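## Task

Lower a lid completely onto each of plates C15 and C61. Each plate has to finish in its original nest, lying flat between the locators, with well A1 sitting at the nest corner labelled A1. The result must hold without the robot supporting anything. Finally open the gripper and pull the hand away.

## Robot and tools

ROBOT. There is one arm, a four-axis SCARA-type plate handler. Its joints, base outward: lift (0.000 to 0.550 m), shoulder (-2.000 to 2.000 rad), elbow (-2.800 to 2.800 rad), wrist yaw (-12.566 to 12.566 rad). The gripper stays level and cannot tilt; it only yaws. Two fingers point along the gripper's +x axis and close along its y axis. end_effector_position (link pinch) is the midpoint between the rubber pads, 2 to 3 cm behind the fingertips. If the elbow reading gets within 0.4 rad of 0 the arm may fold and fault, so keep it away from straight.

FRAMES. Reported poses are in the scene frame: origin on the table top under the arm base, +z up, +y to the left when facing along +x. Motion offsets, by contrast, are given in the gripper's own axes. The only camera is cam_wrist (616x616 fisheye, K=[[179.115, 0, 304.185], [0, 179.473, 309.596], [0, 0, 1]], D=[-0.005, 0, 0, 0], theta_max_deg=100); its optical frame has +z forward, +x right and +y down in the image.

PLATES. Tell plates apart only by their ID labels. Well A1 lies at the plate's cut-off corner.

execute_actions(actions). actions is a list of actions run in sequence; an empty list just returns state and images. Each action is a table of up to 15 rows, one row per 1/30 s control step, so an action lasts 0.5 s; if fewer than 15 rows are given, the last row is repeated. Every row is 5 numbers in [-1, 1]: dx, dy, dz, rz, opening. The first four are a target offset in gripper axes, all measured from the gripper's measured pose at the start of that action (not from the previous row); for the first action of a call that start is the last pose reported in this scene. Scale: 1.0 equals 0.6 m for dx, dy, dz and 180 degrees for rz; positive rz turns from +x toward +y. opening is absolute, not an offset: +1 is fully open (0.140 m), -1 is closed (pads still 0.066 m apart). Closing from fully open needs at least about 0.6 s. Each step the command is clipped to within 70 mm and 16 degrees of the measured pose, and after an action the arm goes only as far as the last clipped pose, so long moves must be continued in later actions. Because offsets start from the measured pose, repeating a small push against something rigid does not press further, but against something yielding it does.

move(target, speed, blocking). target is a single row of the same 5 numbers: an offset in gripper axes from the pose in this scene's latest result that shows one, plus an absolute opening, which is sent when the move starts. speed is the path's top speed in m/s, 0.002 to 0.5 (default 0.25); turning is capped at twice that in rad/s. The straight path lasts 0.5 to 10 s and is cut off at 10 s. It rotates the short way, does not slow for obstacles, and the hand may lag, stray or overshoot speed, mostly near full reach. Faster contact and a target set deeper past contact both hit harder. With blocking=false the result returns after 0.5 s while the arm continues; use wait(0) to check, and call wait or stop before sending new rows or moves. The result adds a "move:" line: done (at rest near target), off_target, moving, held (a check blocked the final step) or fault, and the limits that acted: limits=paced (sent pose was clipped) or limits=held (some steps were blocked; afterwards the arm may race well above speed). It also gives distance from target.

wait(seconds): 0 to 10; lets the scene run on the last command and ends early if a running move finishes. stop(): brakes a running move (needs room, more when fast); the fingers keep moving. zoom_image(camera, region): camera is cam_wrist; region is [x0, y0, x1, y1] in image pixels from the top-left, at most 504 by 504. finished_scene(scene): give the current scene's number to end it; irreversible, and the task must already be achieved and stable.

RESULTS. The state line shows end_effector_position (m) and end_effector_quat_wxyz in the scene frame; printed position can be off, more at long reach. Joint positions lists lift (m), shoulder, elbow, wrist yaw (rad) and the pad gap (m). grip_measured is the finger opening on the command scale; readings may carry a constant error of about 1 mm. Hand target is the pose the controller is now heading to. "pose unreachable" means a clearance check altered or blocked the command. Action calls list end_effector_position at some steps, with HELD where a row was held back. MOTOR HOT appears from 85 °C; at 100 °C an OVER-TEMPERATURE FAULT brakes the arm until it cools. The arm holds its last command while you are composing a reply.

GRIPPING. To hold something, command an opening below grip_measured: roughly 0.04 lower for a firm grip, less for a gentle one. Pads push about 18 N each at most; a fast close can squeeze harder and sometimes springs open.

CAUTIONS. Contact torque reaching a joint's load limit (lift 55.8 N, shoulder 8.37 N m, elbow 4.18 N m, wrist yaw 1.39 N m, held weight included) halts the arm for 10 seconds and drops the rest of the call. Held parts may be tugged and loose items nudged by brief disturbances. Never let anything leave the table. Avoid dropping, slipping, slamming, striking hard or pushing hard. Prefer short, low-effort motions.

Each tool is called after ">>>" in YAML: its name, and indented under it one key for each argument.

## Session

>>> execute_actions:
  actions: []

Scene clock: 0.00 s.
end_effector_position=(+0.6024, -0.2490, +0.3293) grip_measured=+1.00 end_effector_quat_wxyz=(+0.902, +0.000, +0.000, -0.433)
Joint positions: [ 0.324  0.321  1.563 -2.779  0.14 ]
Hand target: +0.602, -0.249, +0.329; +0.902, +0.000, +0.000, -0.433

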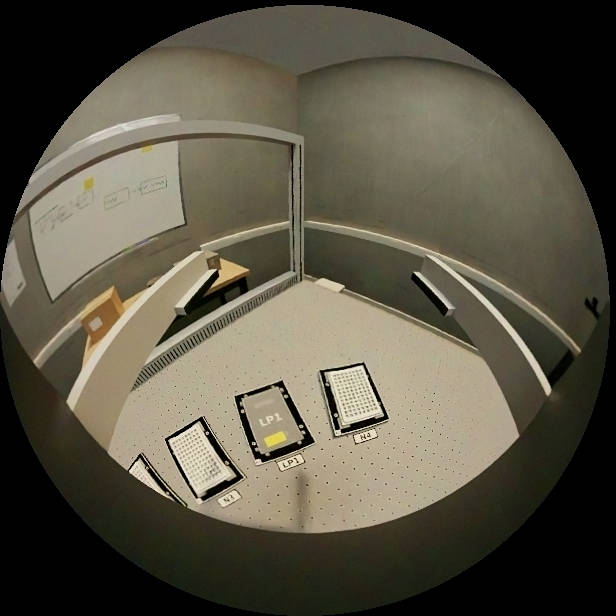

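>>> zoom_image:
  camera: "cam_wrist"
  region: [110, 340, 410, 530]

Region (110, 340, 410, 530) of cam_wrist's 616x616 image, scaled by 1.680, with more detail than that image has; it fills the top 319 rows of this view, and the rest is white.

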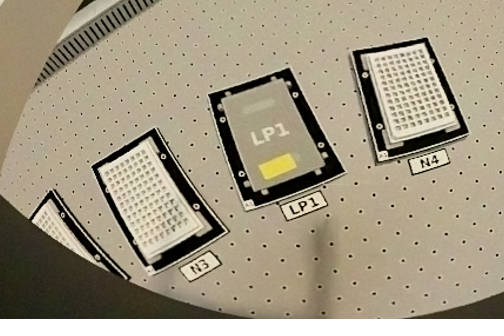

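>>> move:
  target: [-0.012, -0.178, -0.445, 0.049, 1]
  speed: 0.4

>>> zoom_image:
  camera: "cam_wrist"
  region: [200, 230, 440, 400]

>>> zoom_image:
  camera: "cam_wrist"
  region: [10, 250, 210, 420]

Scene clock: 2.60 s.
end_effector_position=(+0.5145, -0.3104, +0.0622) grip_measured=+1.00 end_effector_quat_wxyz=(+0.932, +0.000, +0.000, -0.362)
Joint positions: [ 0.057  0.072  1.318 -2.132  0.14 ]
Hand target: +0.515, -0.310, +0.062; +0.932, +0.000, +0.000, -0.362
Off the commanded pose: 0.000 m, 0 deg.
move: done

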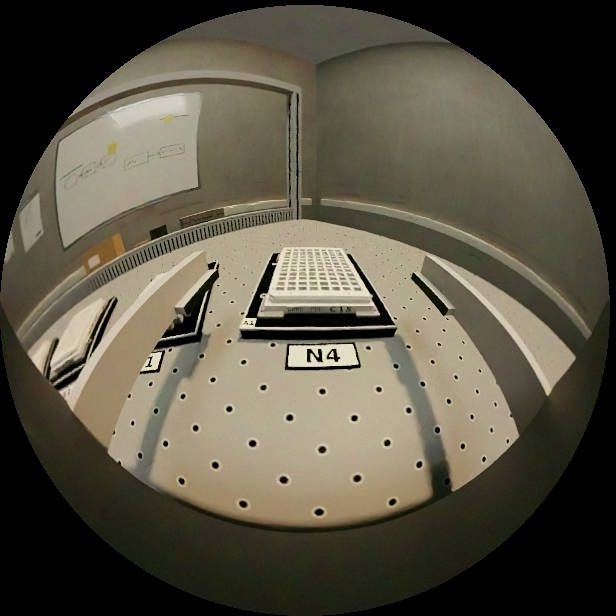

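Region (200, 230, 440, 400) of cam_wrist's 616x616 image, scaled by 2.100, with more detail than that image has; it fills the top 357 rows of this view, and the rest is white.

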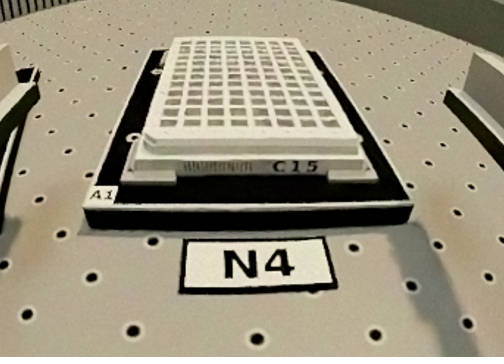

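Region (10, 250, 210, 420) of cam_wrist's 616x616 image, scaled by 2.520, with more detail than that image has; it fills the top 428 rows of this view, and the rest is white.

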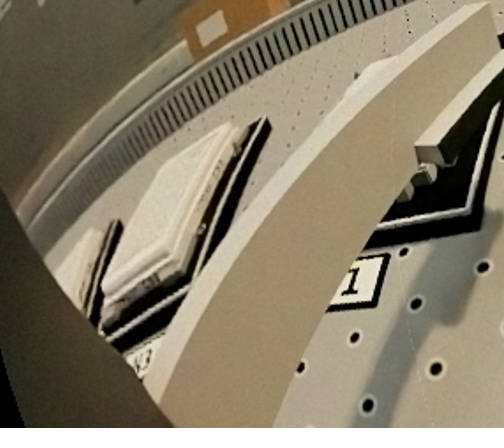

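>>> zoom_image:
  camera: "cam_wrist"
  region: [230, 280, 410, 345]

Region (230, 280, 410, 345) of cam_wrist's 616x616 image, scaled by 2.800, with more detail than that image has; it fills the top 182 rows of this view, and the rest is white.

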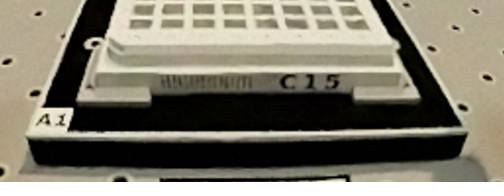

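>>> move:
  target: [0.1045, 0.294, -0.007, 0.0974, 0]
  speed: 0.35

>>> zoom_image:
  camera: "cam_wrist"
  region: [160, 230, 480, 530]

>>> zoom_image:
  camera: "cam_wrist"
  region: [10, 280, 210, 480]

Scene clock: 4.63 s.
end_effector_position=(+0.6799, -0.2223, +0.0580) grip_measured=+0.00 end_effector_quat_wxyz=(+0.976, +0.000, +0.000, -0.216)
Joint positions: [ 0.053  0.192  1.823 -2.449  0.103]
Hand target: +0.680, -0.222, +0.058; +0.976, +0.000, +0.000, -0.216
Off the commanded pose: 0.000 m, 0 deg.
move: done

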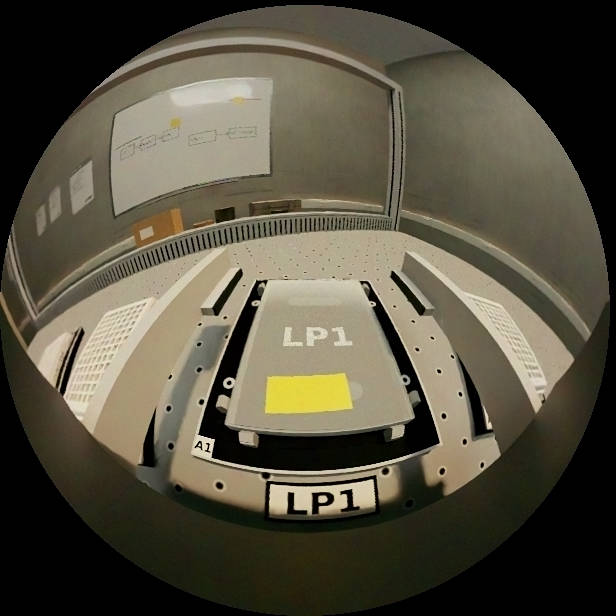

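Region (160, 230, 480, 530) of cam_wrist's 616x616 image, scaled by 1.575, with more detail than that image has; it fills the top 472 rows of this view, and the rest is white.

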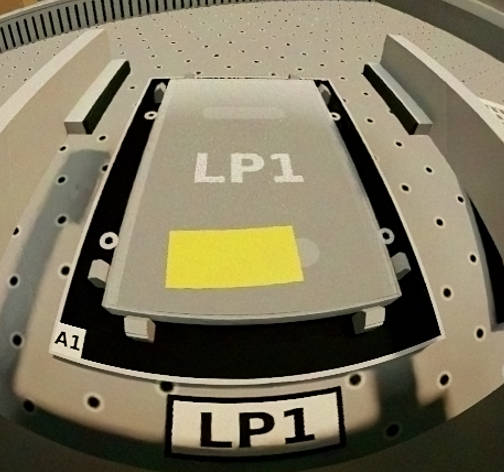

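Region (10, 280, 210, 480) of cam_wrist's 616x616 image, scaled by 2.520, with more detail than that image has.

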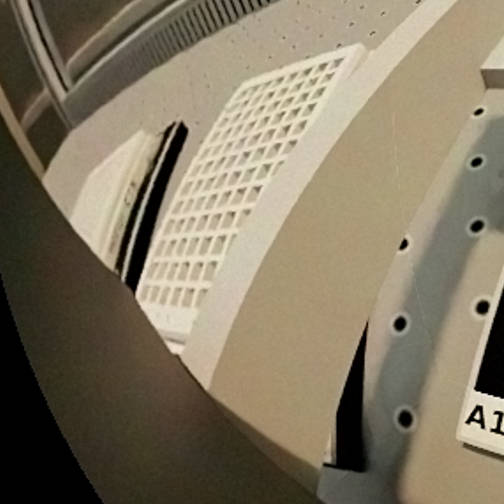

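>>> move:
  target: [-0.001, 0.001, -0.054, 0, -0.3]
  speed: 0.08

>>> zoom_image:
  camera: "cam_wrist"
  region: [160, 230, 480, 530]

>>> zoom_image:
  camera: "cam_wrist"
  region: [10, 250, 210, 450]

Scene clock: 5.77 s.
end_effector_position=(+0.6796, -0.2216, +0.0257) grip_measured=-0.30 end_effector_quat_wxyz=(+0.976, +0.000, +0.000, -0.216)
Joint positions: [ 0.021  0.195  1.819 -2.449  0.092]
Hand target: +0.680, -0.222, +0.026; +0.976, +0.000, +0.000, -0.216
Off the commanded pose: 0.000 m, 0 deg.
move: done

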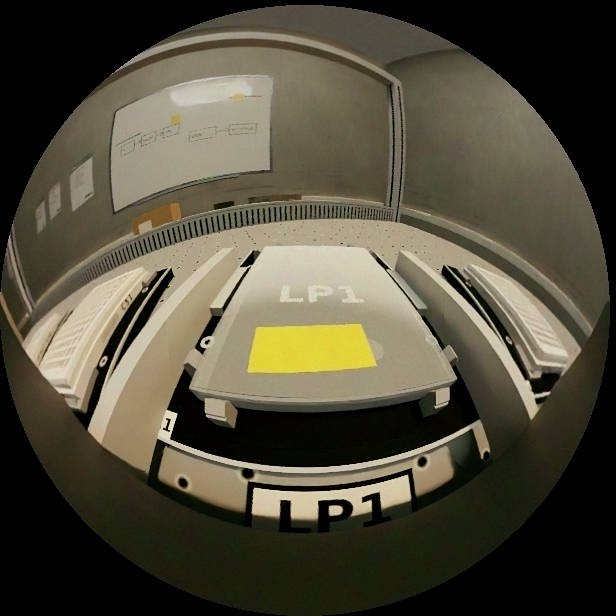

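Region (160, 230, 480, 530) of cam_wrist's 616x616 image, scaled by 1.575, with more detail than that image has; it fills the top 472 rows of this view, and the rest is white.

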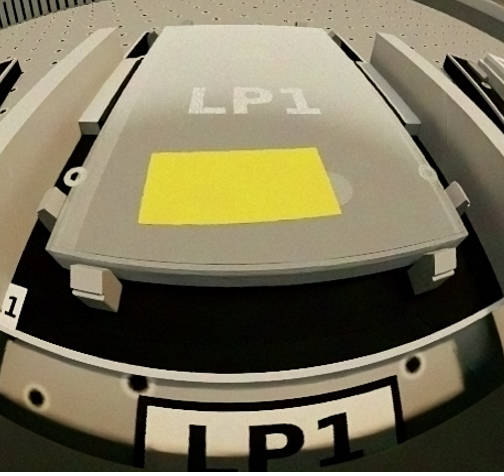

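Region (10, 250, 210, 450) of cam_wrist's 616x616 image, scaled by 2.520, with more detail than that image has.

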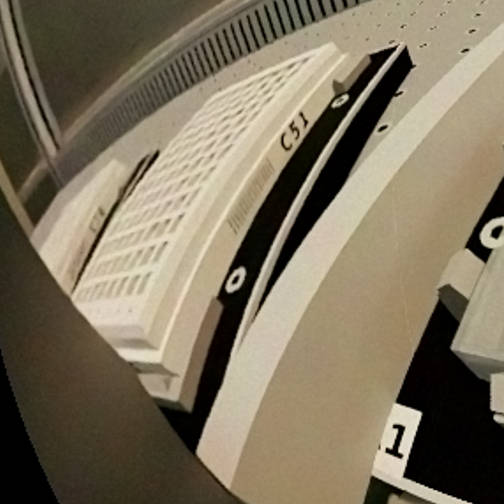

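>>> execute_actions:
  actions:
    - [[-0.0003,0.0007,0,0,-0.42],[-0.0003,0.0007,0,0,-0.42],[-0.0003,0.0007,0,0,-0.42],[-0.0003,0.0007,0,0,-0.44],[-0.0003,0.0007,0,0,-0.45],[-0.0003,0.0007,0,0,-0.46],[-0.0003,0.0007,0,0,-0.47],[-0.0003,0.0007,0,0,-0.48],[-0.0003,0.0007,0,0,-0.49],[-0.0003,0.0007,0,0,-0.50],[-0.0003,0.0007,0,0,-0.51],[-0.0003,0.0007,0,0,-0.52],[-0.0003,0.0007,0,0,-0.53]]

>>> zoom_image:
  camera: "cam_wrist"
  region: [20, 270, 160, 390]

Scene clock: 6.90 s.
end_effector_position=(+0.6796, -0.2211, +0.0257) grip_measured=-0.49 end_effector_quat_wxyz=(+0.976, +0.000, +0.000, -0.216)
Joint positions: [ 0.021  0.196  1.818 -2.449  0.085]
Hand target: +0.680, -0.221, +0.026; +0.976, +0.000, +0.000, -0.216
Off the commanded pose: 0.000 m, 0 deg.
Step readings (end_effector_position):
0: (+0.6796, -0.2216, +0.0257)
1: (+0.6796, -0.2215, +0.0257)
2: (+0.6796, -0.2212, +0.0257)
4: (+0.6796, -0.2211, +0.0257)
8: (+0.6796, -0.2211, +0.0257)
15: end_effector_position above

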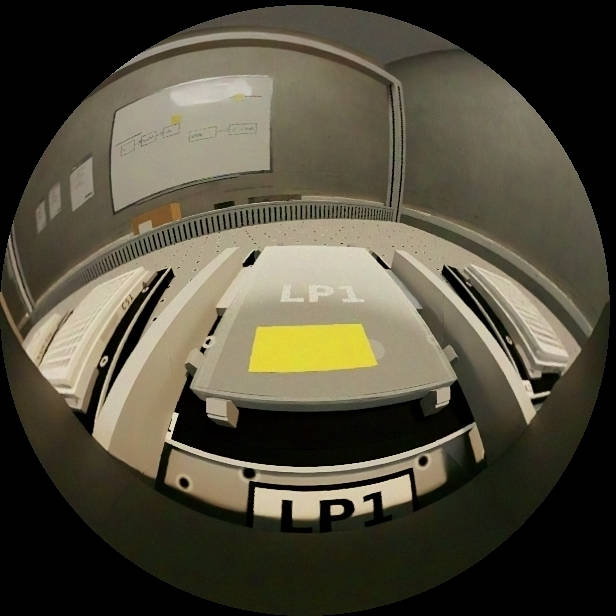

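Region (20, 270, 160, 390) of cam_wrist's 616x616 image, scaled by 3.600, with more detail than that image has; it fills the top 432 rows of this view, and the rest is white.

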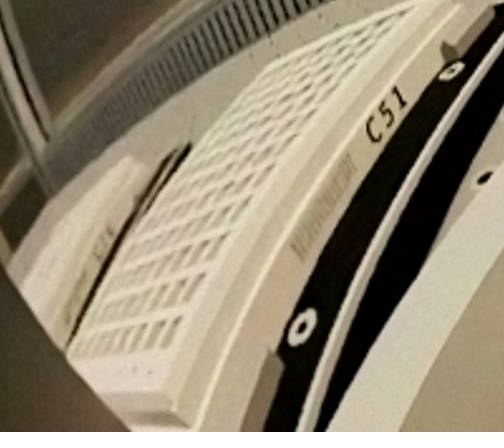

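>>> move:
  target: [0, 0, 0.048, 0, -0.535]
  speed: 0.12

>>> move:
  target: [-0.042, -0.2998, -0.006, -0.0945, -0.535]
  speed: 0.35

>>> zoom_image:
  camera: "cam_wrist"
  region: [170, 350, 290, 470]

>>> zoom_image:
  camera: "cam_wrist"
  region: [360, 340, 480, 460]

Scene clock: 12.97 s.
end_effector_position=(+0.6796, -0.2211, +0.0545) grip_measured=-0.49 end_effector_quat_wxyz=(+0.976, +0.000, +0.000, -0.216)
Joint positions: [ 0.049  0.196  1.818 -2.449  0.085]
Hand target: +0.680, -0.221, +0.054; +0.976, +0.000, +0.000, -0.216
Off the commanded pose: 0.000 m, 0 deg.
move: done

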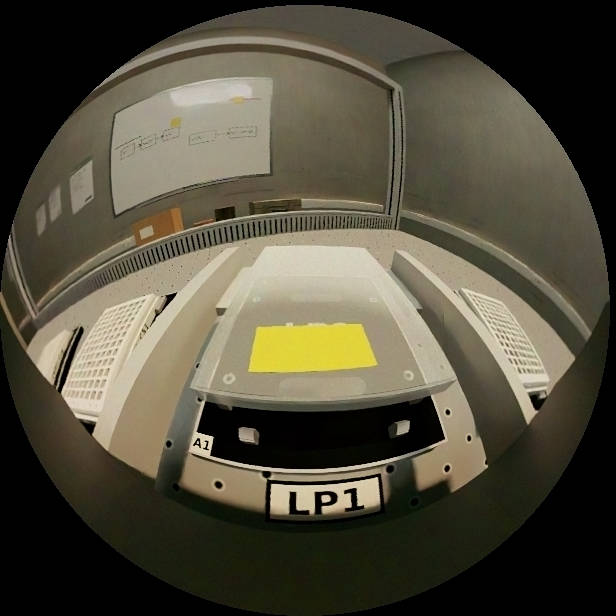

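Scene clock: 13.90 s.
end_effector_position=(+0.5810, -0.3739, +0.0509) grip_measured=-0.49 end_effector_quat_wxyz=(+0.934, +0.000, +0.000, -0.358)
Joint positions: [ 0.046 -0.149  1.824 -2.407  0.085]
Hand target: +0.581, -0.374, +0.051; +0.934, +0.000, +0.000, -0.358
Off the commanded pose: 0.000 m, 0 deg.
move: done

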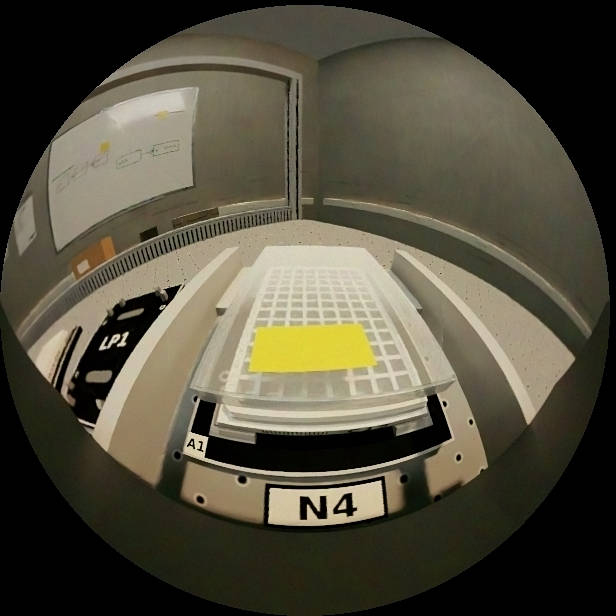

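Region (170, 350, 290, 470) of cam_wrist's 616x616 image, scaled by 4.200, with more detail than that image has.

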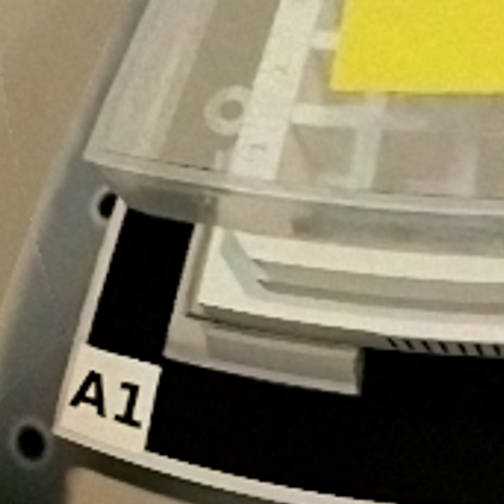

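Region (360, 340, 480, 460) of cam_wrist's 616x616 image, scaled by 4.200, with more detail than that image has.

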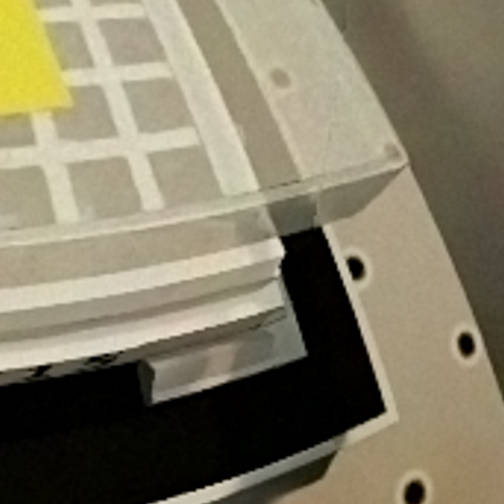

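>>> move:
  target: [-0.0012, 0, -0.0248, 0.001, -0.535]
  speed: 0.02

>>> zoom_image:
  camera: "cam_wrist"
  region: [170, 350, 290, 470]

Scene clock: 15.40 s.
end_effector_position=(+0.5805, -0.3734, +0.0362) grip_measured=-0.49 end_effector_quat_wxyz=(+0.934, +0.000, +0.000, -0.357)
Joint positions: [ 0.031 -0.148  1.82  -2.401  0.085]
Hand target: +0.580, -0.373, +0.036; +0.934, +0.000, +0.000, -0.356
Off the commanded pose: 0.000 m, 0 deg.
move: done

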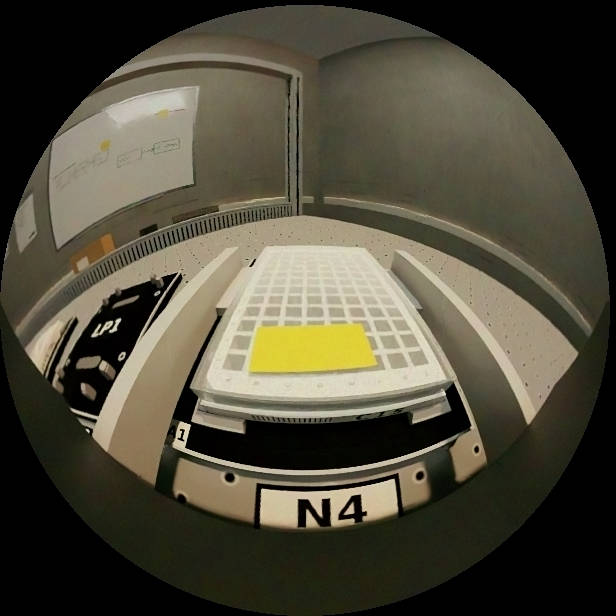

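Region (170, 350, 290, 470) of cam_wrist's 616x616 image, scaled by 4.200, with more detail than that image has.

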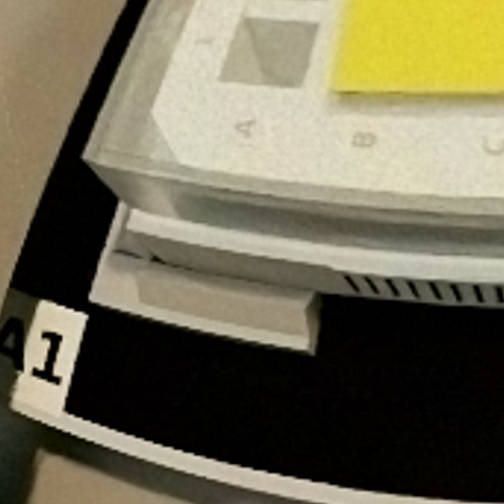

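>>> move:
  target: [0, 0, 0, 0, -0.2]

>>> move:
  target: [0, 0, 0.035, 0, 0]
  speed: 0.15

>>> move:
  target: [-0.7135, 0.718, 0.008, 0.41, 1]
  speed: 0.5

>>> zoom_image:
  camera: "cam_wrist"
  region: [200, 230, 440, 400]

Scene clock: 16.53 s.
end_effector_position=(+0.5805, -0.3734, +0.0362) grip_measured=-0.20 end_effector_quat_wxyz=(+0.934, +0.000, +0.000, -0.357)
Joint positions: [ 0.031 -0.148  1.82  -2.401  0.096]
Hand target: +0.580, -0.373, +0.036; +0.934, +0.000, +0.000, -0.357
Off the commanded pose: 0.000 m, 0 deg.
move: done

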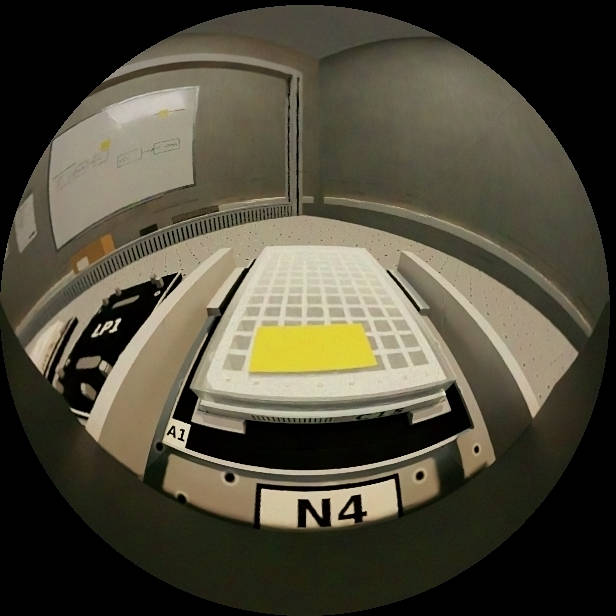

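Scene clock: 17.23 s.
end_effector_position=(+0.5805, -0.3734, +0.0573) grip_measured=+0.00 end_effector_quat_wxyz=(+0.934, +0.000, +0.000, -0.357)
Joint positions: [ 0.052 -0.148  1.82  -2.401  0.103]
Hand target: +0.580, -0.373, +0.057; +0.934, +0.000, +0.000, -0.357
Off the commanded pose: 0.000 m, 0 deg.
move: done

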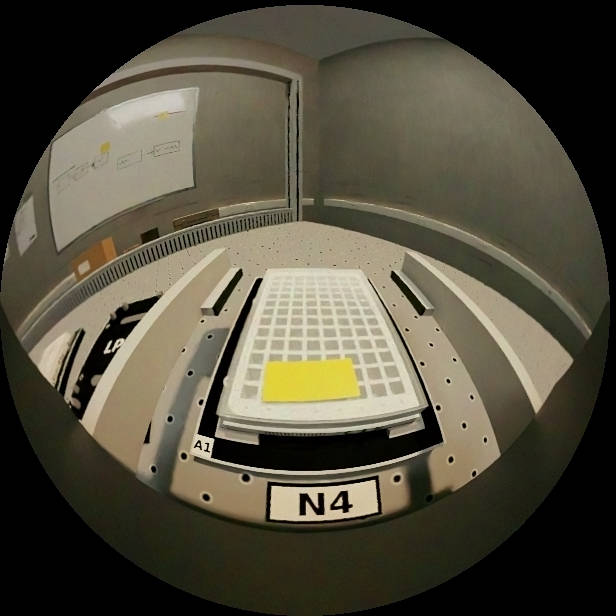

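Scene clock: 19.23 s.
end_effector_position=(+0.5478, +0.2328, +0.0621) grip_measured=+1.00 end_effector_quat_wxyz=(+0.961, +0.000, +0.000, +0.276)
Joint positions: [ 0.057  1.41   1.219 -2.07   0.14 ]
Hand target: +0.548, +0.233, +0.062; +0.961, +0.000, +0.000, +0.276
Off the commanded pose: 0.001 m, 0 deg.
move: done; limits=paced

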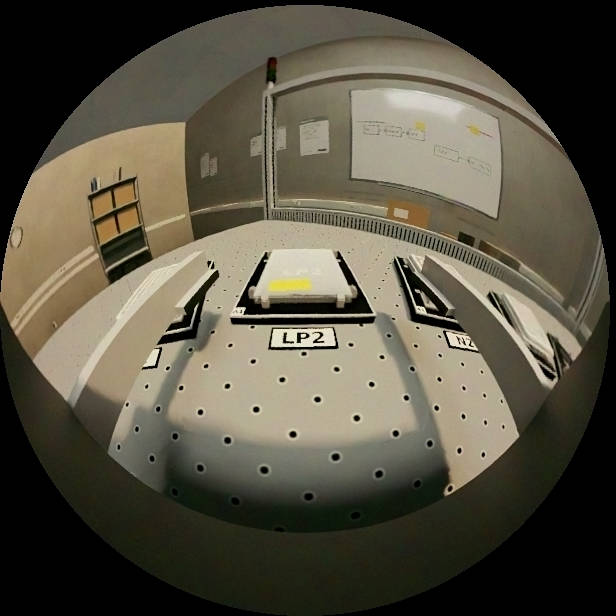

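Region (200, 230, 440, 400) of cam_wrist's 616x616 image, scaled by 2.100, with more detail than that image has; it fills the top 357 rows of this view, and the rest is white.

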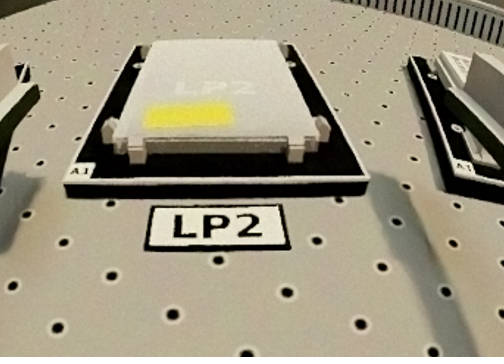

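>>> move:
  target: [0.18, 0.0217, -0.007, 0.011, 0]
  speed: 0.3

>>> zoom_image:
  camera: "cam_wrist"
  region: [160, 230, 480, 530]

>>> zoom_image:
  camera: "cam_wrist"
  region: [420, 270, 600, 450]

Scene clock: 20.83 s.
end_effector_position=(+0.6324, +0.3011, +0.0579) grip_measured=+0.00 end_effector_quat_wxyz=(+0.956, +0.000, +0.000, +0.292)
Joint positions: [ 0.053  1.189  1.797 -2.394  0.103]
Hand target: +0.632, +0.301, +0.058; +0.956, +0.000, +0.000, +0.292
Off the commanded pose: 0.000 m, 0 deg.
move: done

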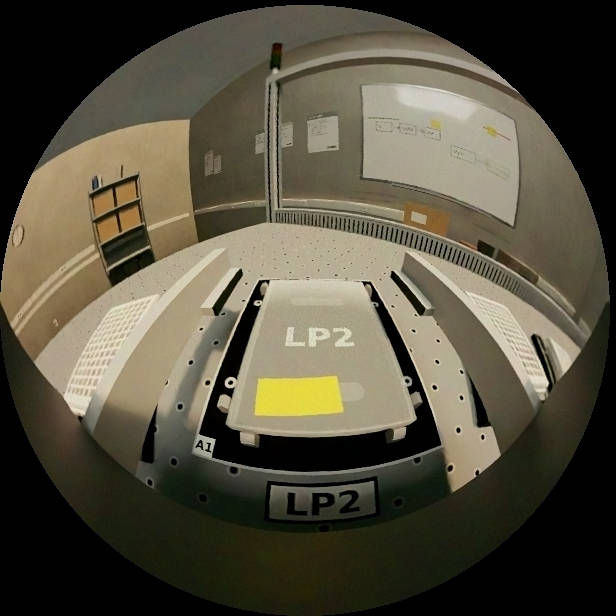

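Region (160, 230, 480, 530) of cam_wrist's 616x616 image, scaled by 1.575, with more detail than that image has; it fills the top 472 rows of this view, and the rest is white.

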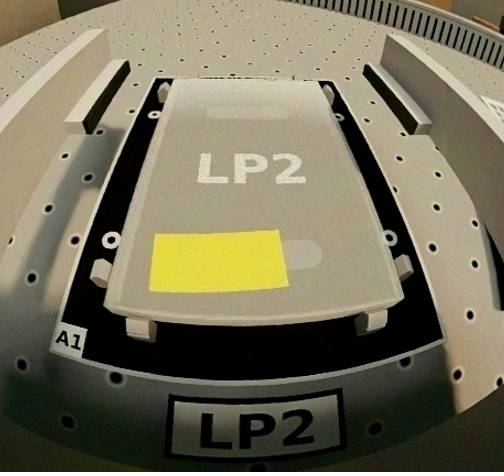

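Region (420, 270, 600, 450) of cam_wrist's 616x616 image, scaled by 2.800, with more detail than that image has.

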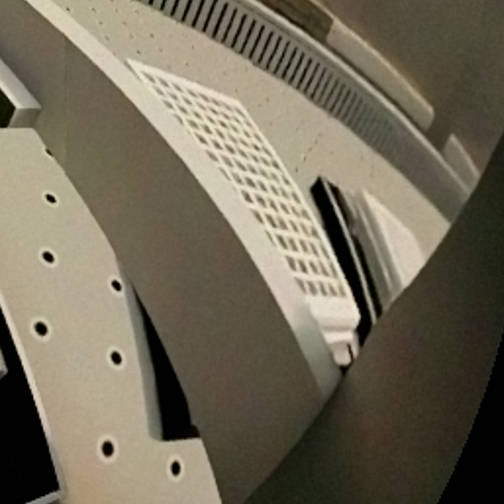

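>>> move:
  target: [-0.0027, -0.0008, -0.0537, -0.0045, -0.3]
  speed: 0.08

>>> zoom_image:
  camera: "cam_wrist"
  region: [160, 230, 480, 530]

>>> zoom_image:
  camera: "cam_wrist"
  region: [10, 250, 210, 450]

>>> zoom_image:
  camera: "cam_wrist"
  region: [430, 250, 610, 430]

Scene clock: 22.17 s.
end_effector_position=(+0.6314, +0.2998, +0.0257) grip_measured=-0.30 end_effector_quat_wxyz=(+0.958, +0.000, +0.000, +0.286)
Joint positions: [ 0.021  1.197  1.787 -2.406  0.092]
Hand target: +0.631, +0.300, +0.026; +0.958, +0.000, +0.000, +0.285
Off the commanded pose: 0.000 m, 0 deg.
move: done

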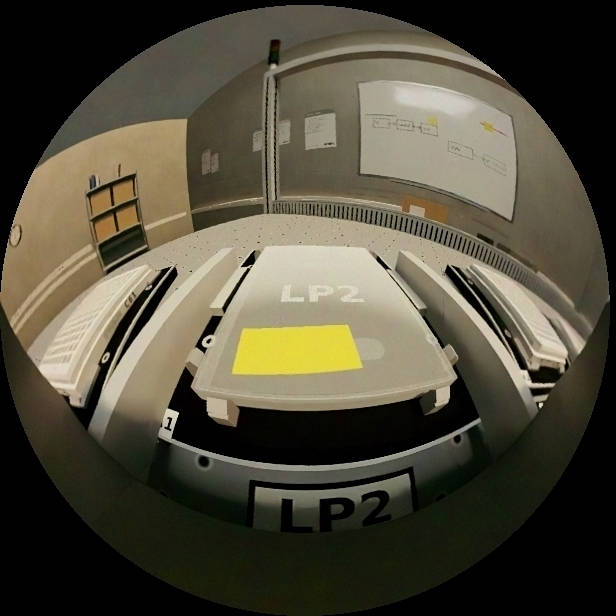

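Region (160, 230, 480, 530) of cam_wrist's 616x616 image, scaled by 1.575, with more detail than that image has; it fills the top 472 rows of this view, and the rest is white.

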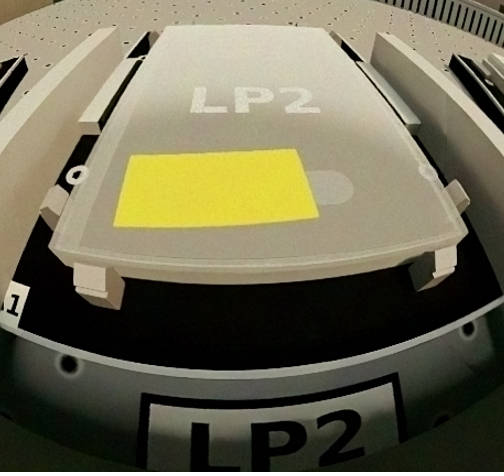

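Region (10, 250, 210, 450) of cam_wrist's 616x616 image, scaled by 2.520, with more detail than that image has.

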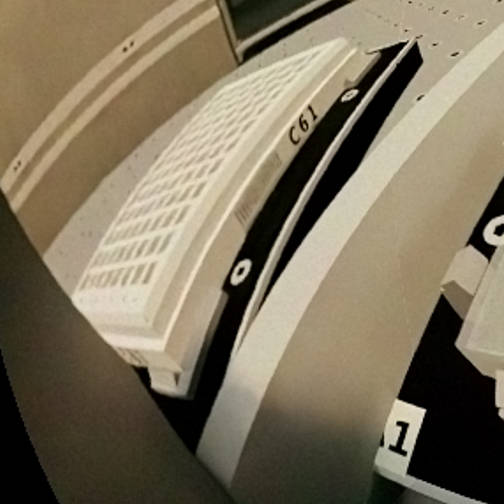

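Region (430, 250, 610, 430) of cam_wrist's 616x616 image, scaled by 2.800, with more detail than that image has.

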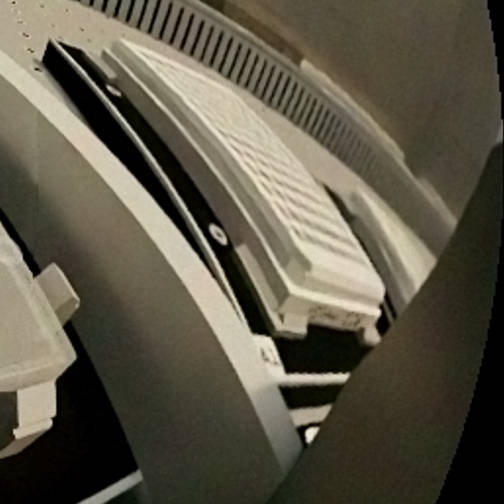

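>>> execute_actions:
  actions:
    - [[0,0,0,0,-0.42],[0,0,0,0,-0.42],[0,0,0,0,-0.42],[0,0,0,0,-0.44],[0,0,0,0,-0.45],[0,0,0,0,-0.46],[0,0,0,0,-0.47],[0,0,0,0,-0.48],[0,0,0,0,-0.49],[0,0,0,0,-0.50],[0,0,0,0,-0.51],[0,0,0,0,-0.52],[0,0,0,0,-0.535]]

>>> move:
  target: [0, 0, 0.048, 0, -0.535]
  speed: 0.12

>>> move:
  target: [-0.063, 0.288, -0.006, 0.1, -0.535]
  speed: 0.35

>>> zoom_image:
  camera: "cam_wrist"
  region: [170, 350, 290, 470]

>>> zoom_image:
  camera: "cam_wrist"
  region: [360, 340, 480, 460]

Scene clock: 23.67 s.
end_effector_position=(+0.6314, +0.2998, +0.0257) grip_measured=-0.49 end_effector_quat_wxyz=(+0.958, +0.000, +0.000, +0.286)
Joint positions: [ 0.021  1.197  1.787 -2.406  0.085]
Hand target: +0.631, +0.300, +0.026; +0.958, +0.000, +0.000, +0.286
Off the commanded pose: 0.000 m, 0 deg.
Step readings (end_effector_position):
0: (+0.6314, +0.2998, +0.0257)
1: (+0.6314, +0.2998, +0.0257)
2: (+0.6314, +0.2998, +0.0257)
4: (+0.6314, +0.2998, +0.0257)
8: (+0.6314, +0.2998, +0.0257)
15: end_effector_position above

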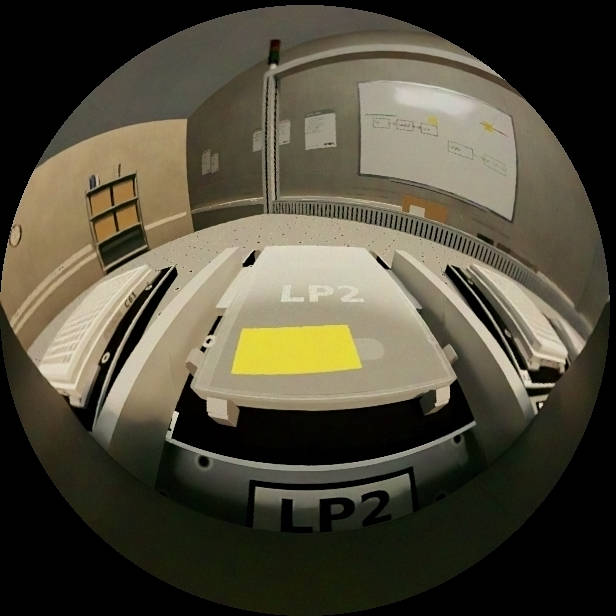

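Scene clock: 24.37 s.
end_effector_position=(+0.6314, +0.2998, +0.0545) grip_measured=-0.49 end_effector_quat_wxyz=(+0.958, +0.000, +0.000, +0.286)
Joint positions: [ 0.049  1.197  1.787 -2.406  0.085]
Hand target: +0.631, +0.300, +0.054; +0.958, +0.000, +0.000, +0.286
Off the commanded pose: 0.000 m, 0 deg.
move: done

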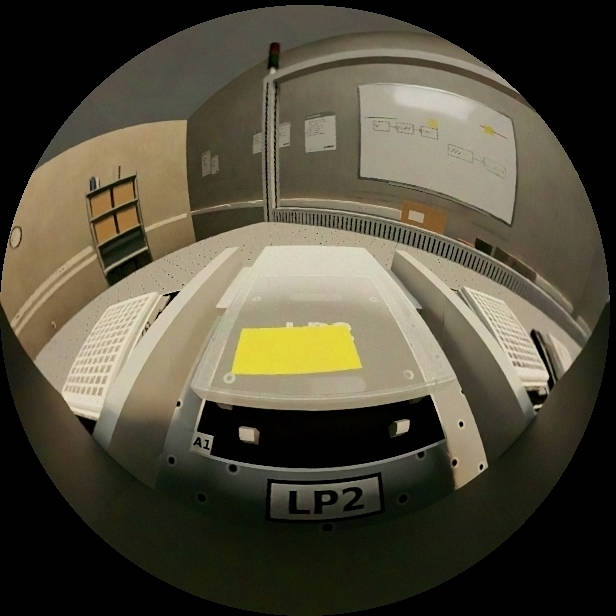

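Scene clock: 25.33 s.
end_effector_position=(+0.5050, +0.4238, +0.0509) grip_measured=-0.49 end_effector_quat_wxyz=(+0.902, +0.000, +0.000, +0.432)
Joint positions: [ 0.046  1.554  1.733 -2.393  0.085]
Hand target: +0.505, +0.424, +0.051; +0.902, +0.000, +0.000, +0.432
Off the commanded pose: 0.000 m, 0 deg.
move: done

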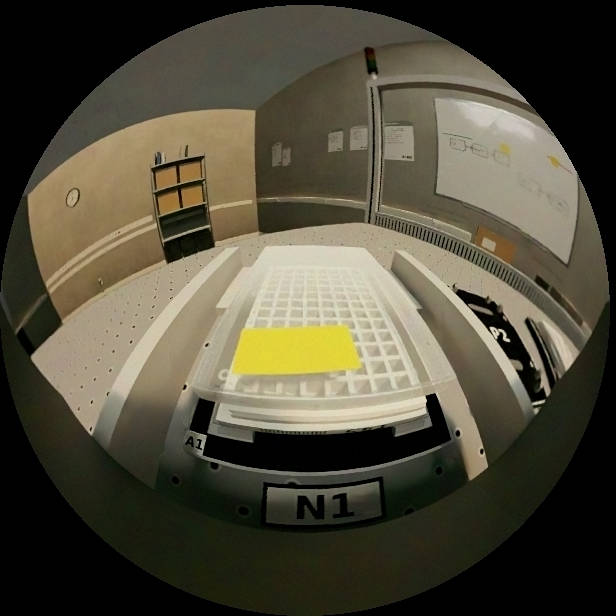

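Region (170, 350, 290, 470) of cam_wrist's 616x616 image, scaled by 4.200, with more detail than that image has.

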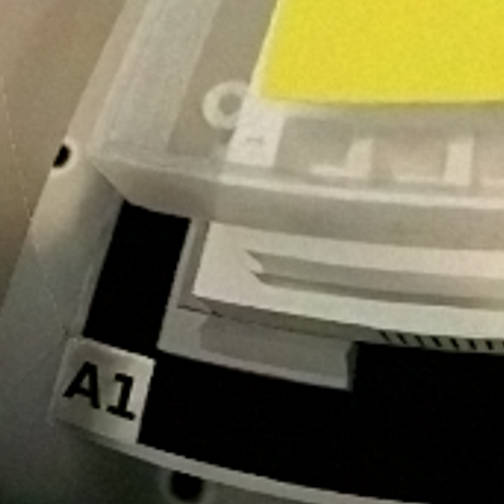

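Region (360, 340, 480, 460) of cam_wrist's 616x616 image, scaled by 4.200, with more detail than that image has.

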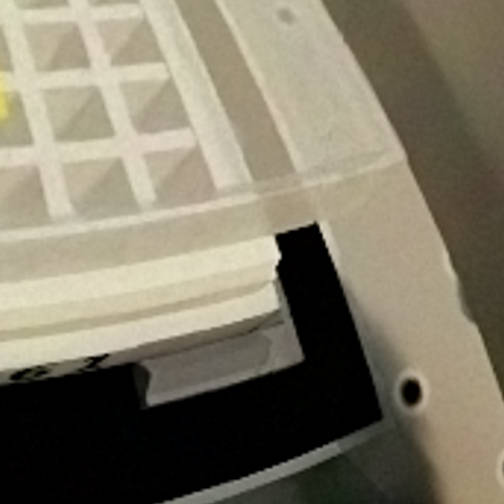

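>>> move:
  target: [-0.0013, 0.0002, -0.0248, -0.0025, -0.535]
  speed: 0.02

>>> zoom_image:
  camera: "cam_wrist"
  region: [170, 350, 290, 470]

Scene clock: 26.83 s.
end_effector_position=(+0.5045, +0.4230, +0.0362) grip_measured=-0.49 end_effector_quat_wxyz=(+0.904, +0.000, +0.000, +0.428)
Joint positions: [ 0.031  1.559  1.728 -2.401  0.085]
Hand target: +0.504, +0.423, +0.036; +0.903, +0.000, +0.000, +0.429
Off the commanded pose: 0.000 m, 0 deg.
move: done

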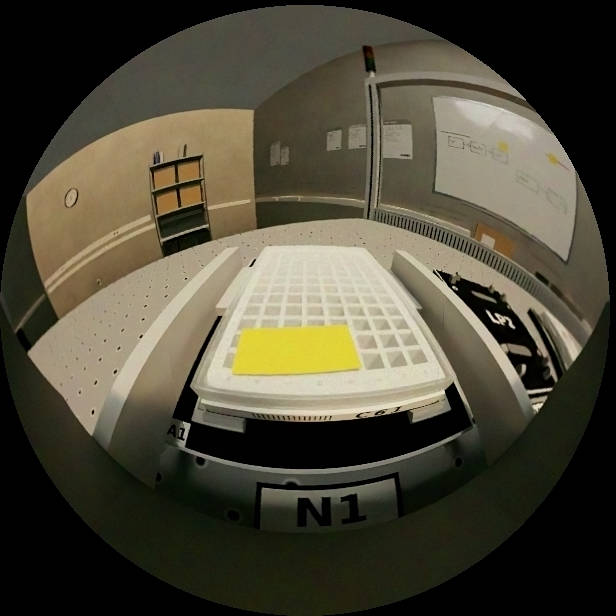

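Region (170, 350, 290, 470) of cam_wrist's 616x616 image, scaled by 4.200, with more detail than that image has.

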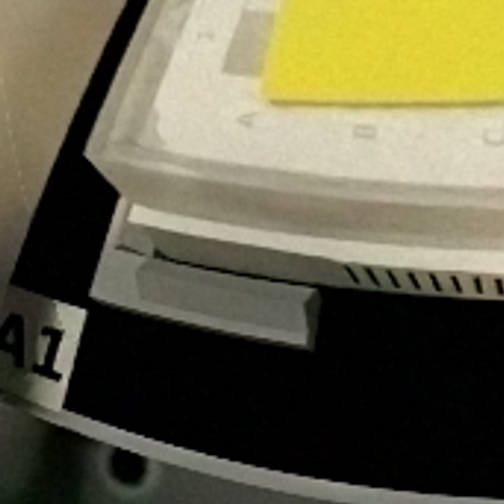

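>>> move:
  target: [0, 0, 0, 0, -0.2]

>>> move:
  target: [-0.13, 0, 0.2, 0, 0.6]
  speed: 0.3

>>> zoom_image:
  camera: "cam_wrist"
  region: [200, 240, 610, 520]

Scene clock: 27.67 s.
end_effector_position=(+0.5045, +0.4229, +0.0362) grip_measured=-0.20 end_effector_quat_wxyz=(+0.904, +0.000, +0.000, +0.428)
Joint positions: [ 0.031  1.559  1.727 -2.401  0.096]
Hand target: +0.504, +0.423, +0.036; +0.904, +0.000, +0.000, +0.428
Off the commanded pose: 0.000 m, 0 deg.
move: done

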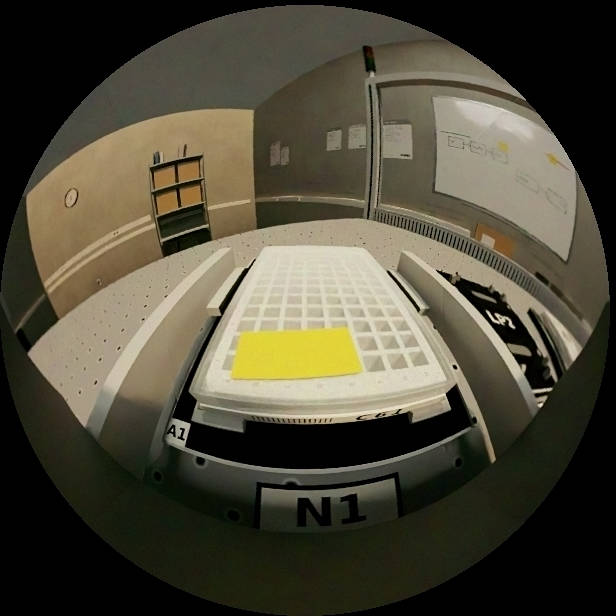

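Scene clock: 28.57 s.
end_effector_position=(+0.4552, +0.3624, +0.1563) grip_measured=+0.60 end_effector_quat_wxyz=(+0.904, +0.000, +0.000, +0.428)
Joint positions: [ 0.151  1.741  1.309 -2.165  0.125]
Hand target: +0.455, +0.362, +0.156; +0.904, +0.000, +0.000, +0.428
Off the commanded pose: 0.000 m, 0 deg.
move: done

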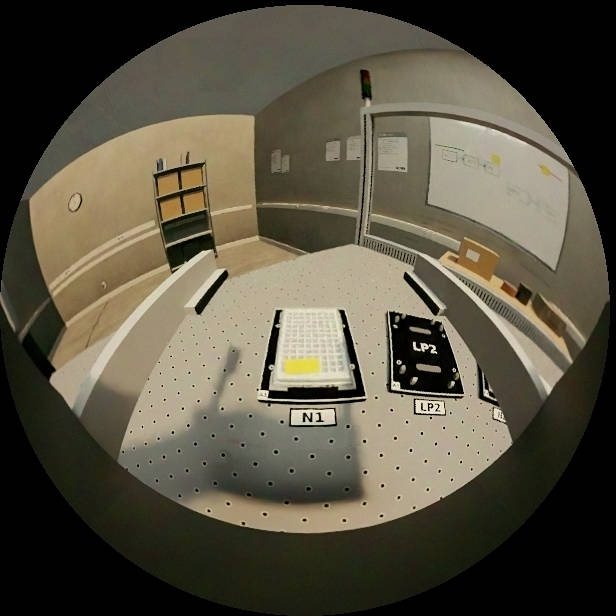

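Region (200, 240, 610, 520) of cam_wrist's 616x616 image, scaled by 1.229, with more detail than that image has; it fills the top 344 rows of this view, and the rest is white.

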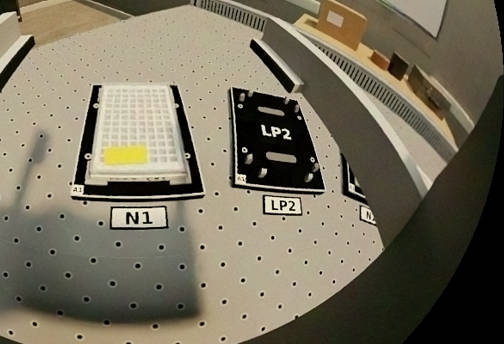

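>>> zoom_image:
  camera: "cam_wrist"
  region: [250, 295, 380, 415]

Region (250, 295, 380, 415) of cam_wrist's 616x616 image, scaled by 3.877, with more detail than that image has; it fills the top 465 rows of this view, and the rest is white.

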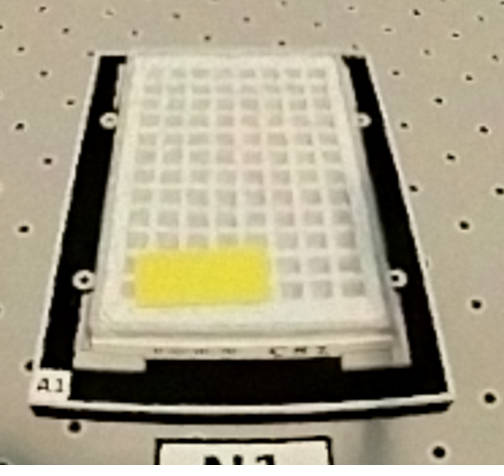

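>>> finished_scene:
  scene: 2

The scene is finished: the task was done.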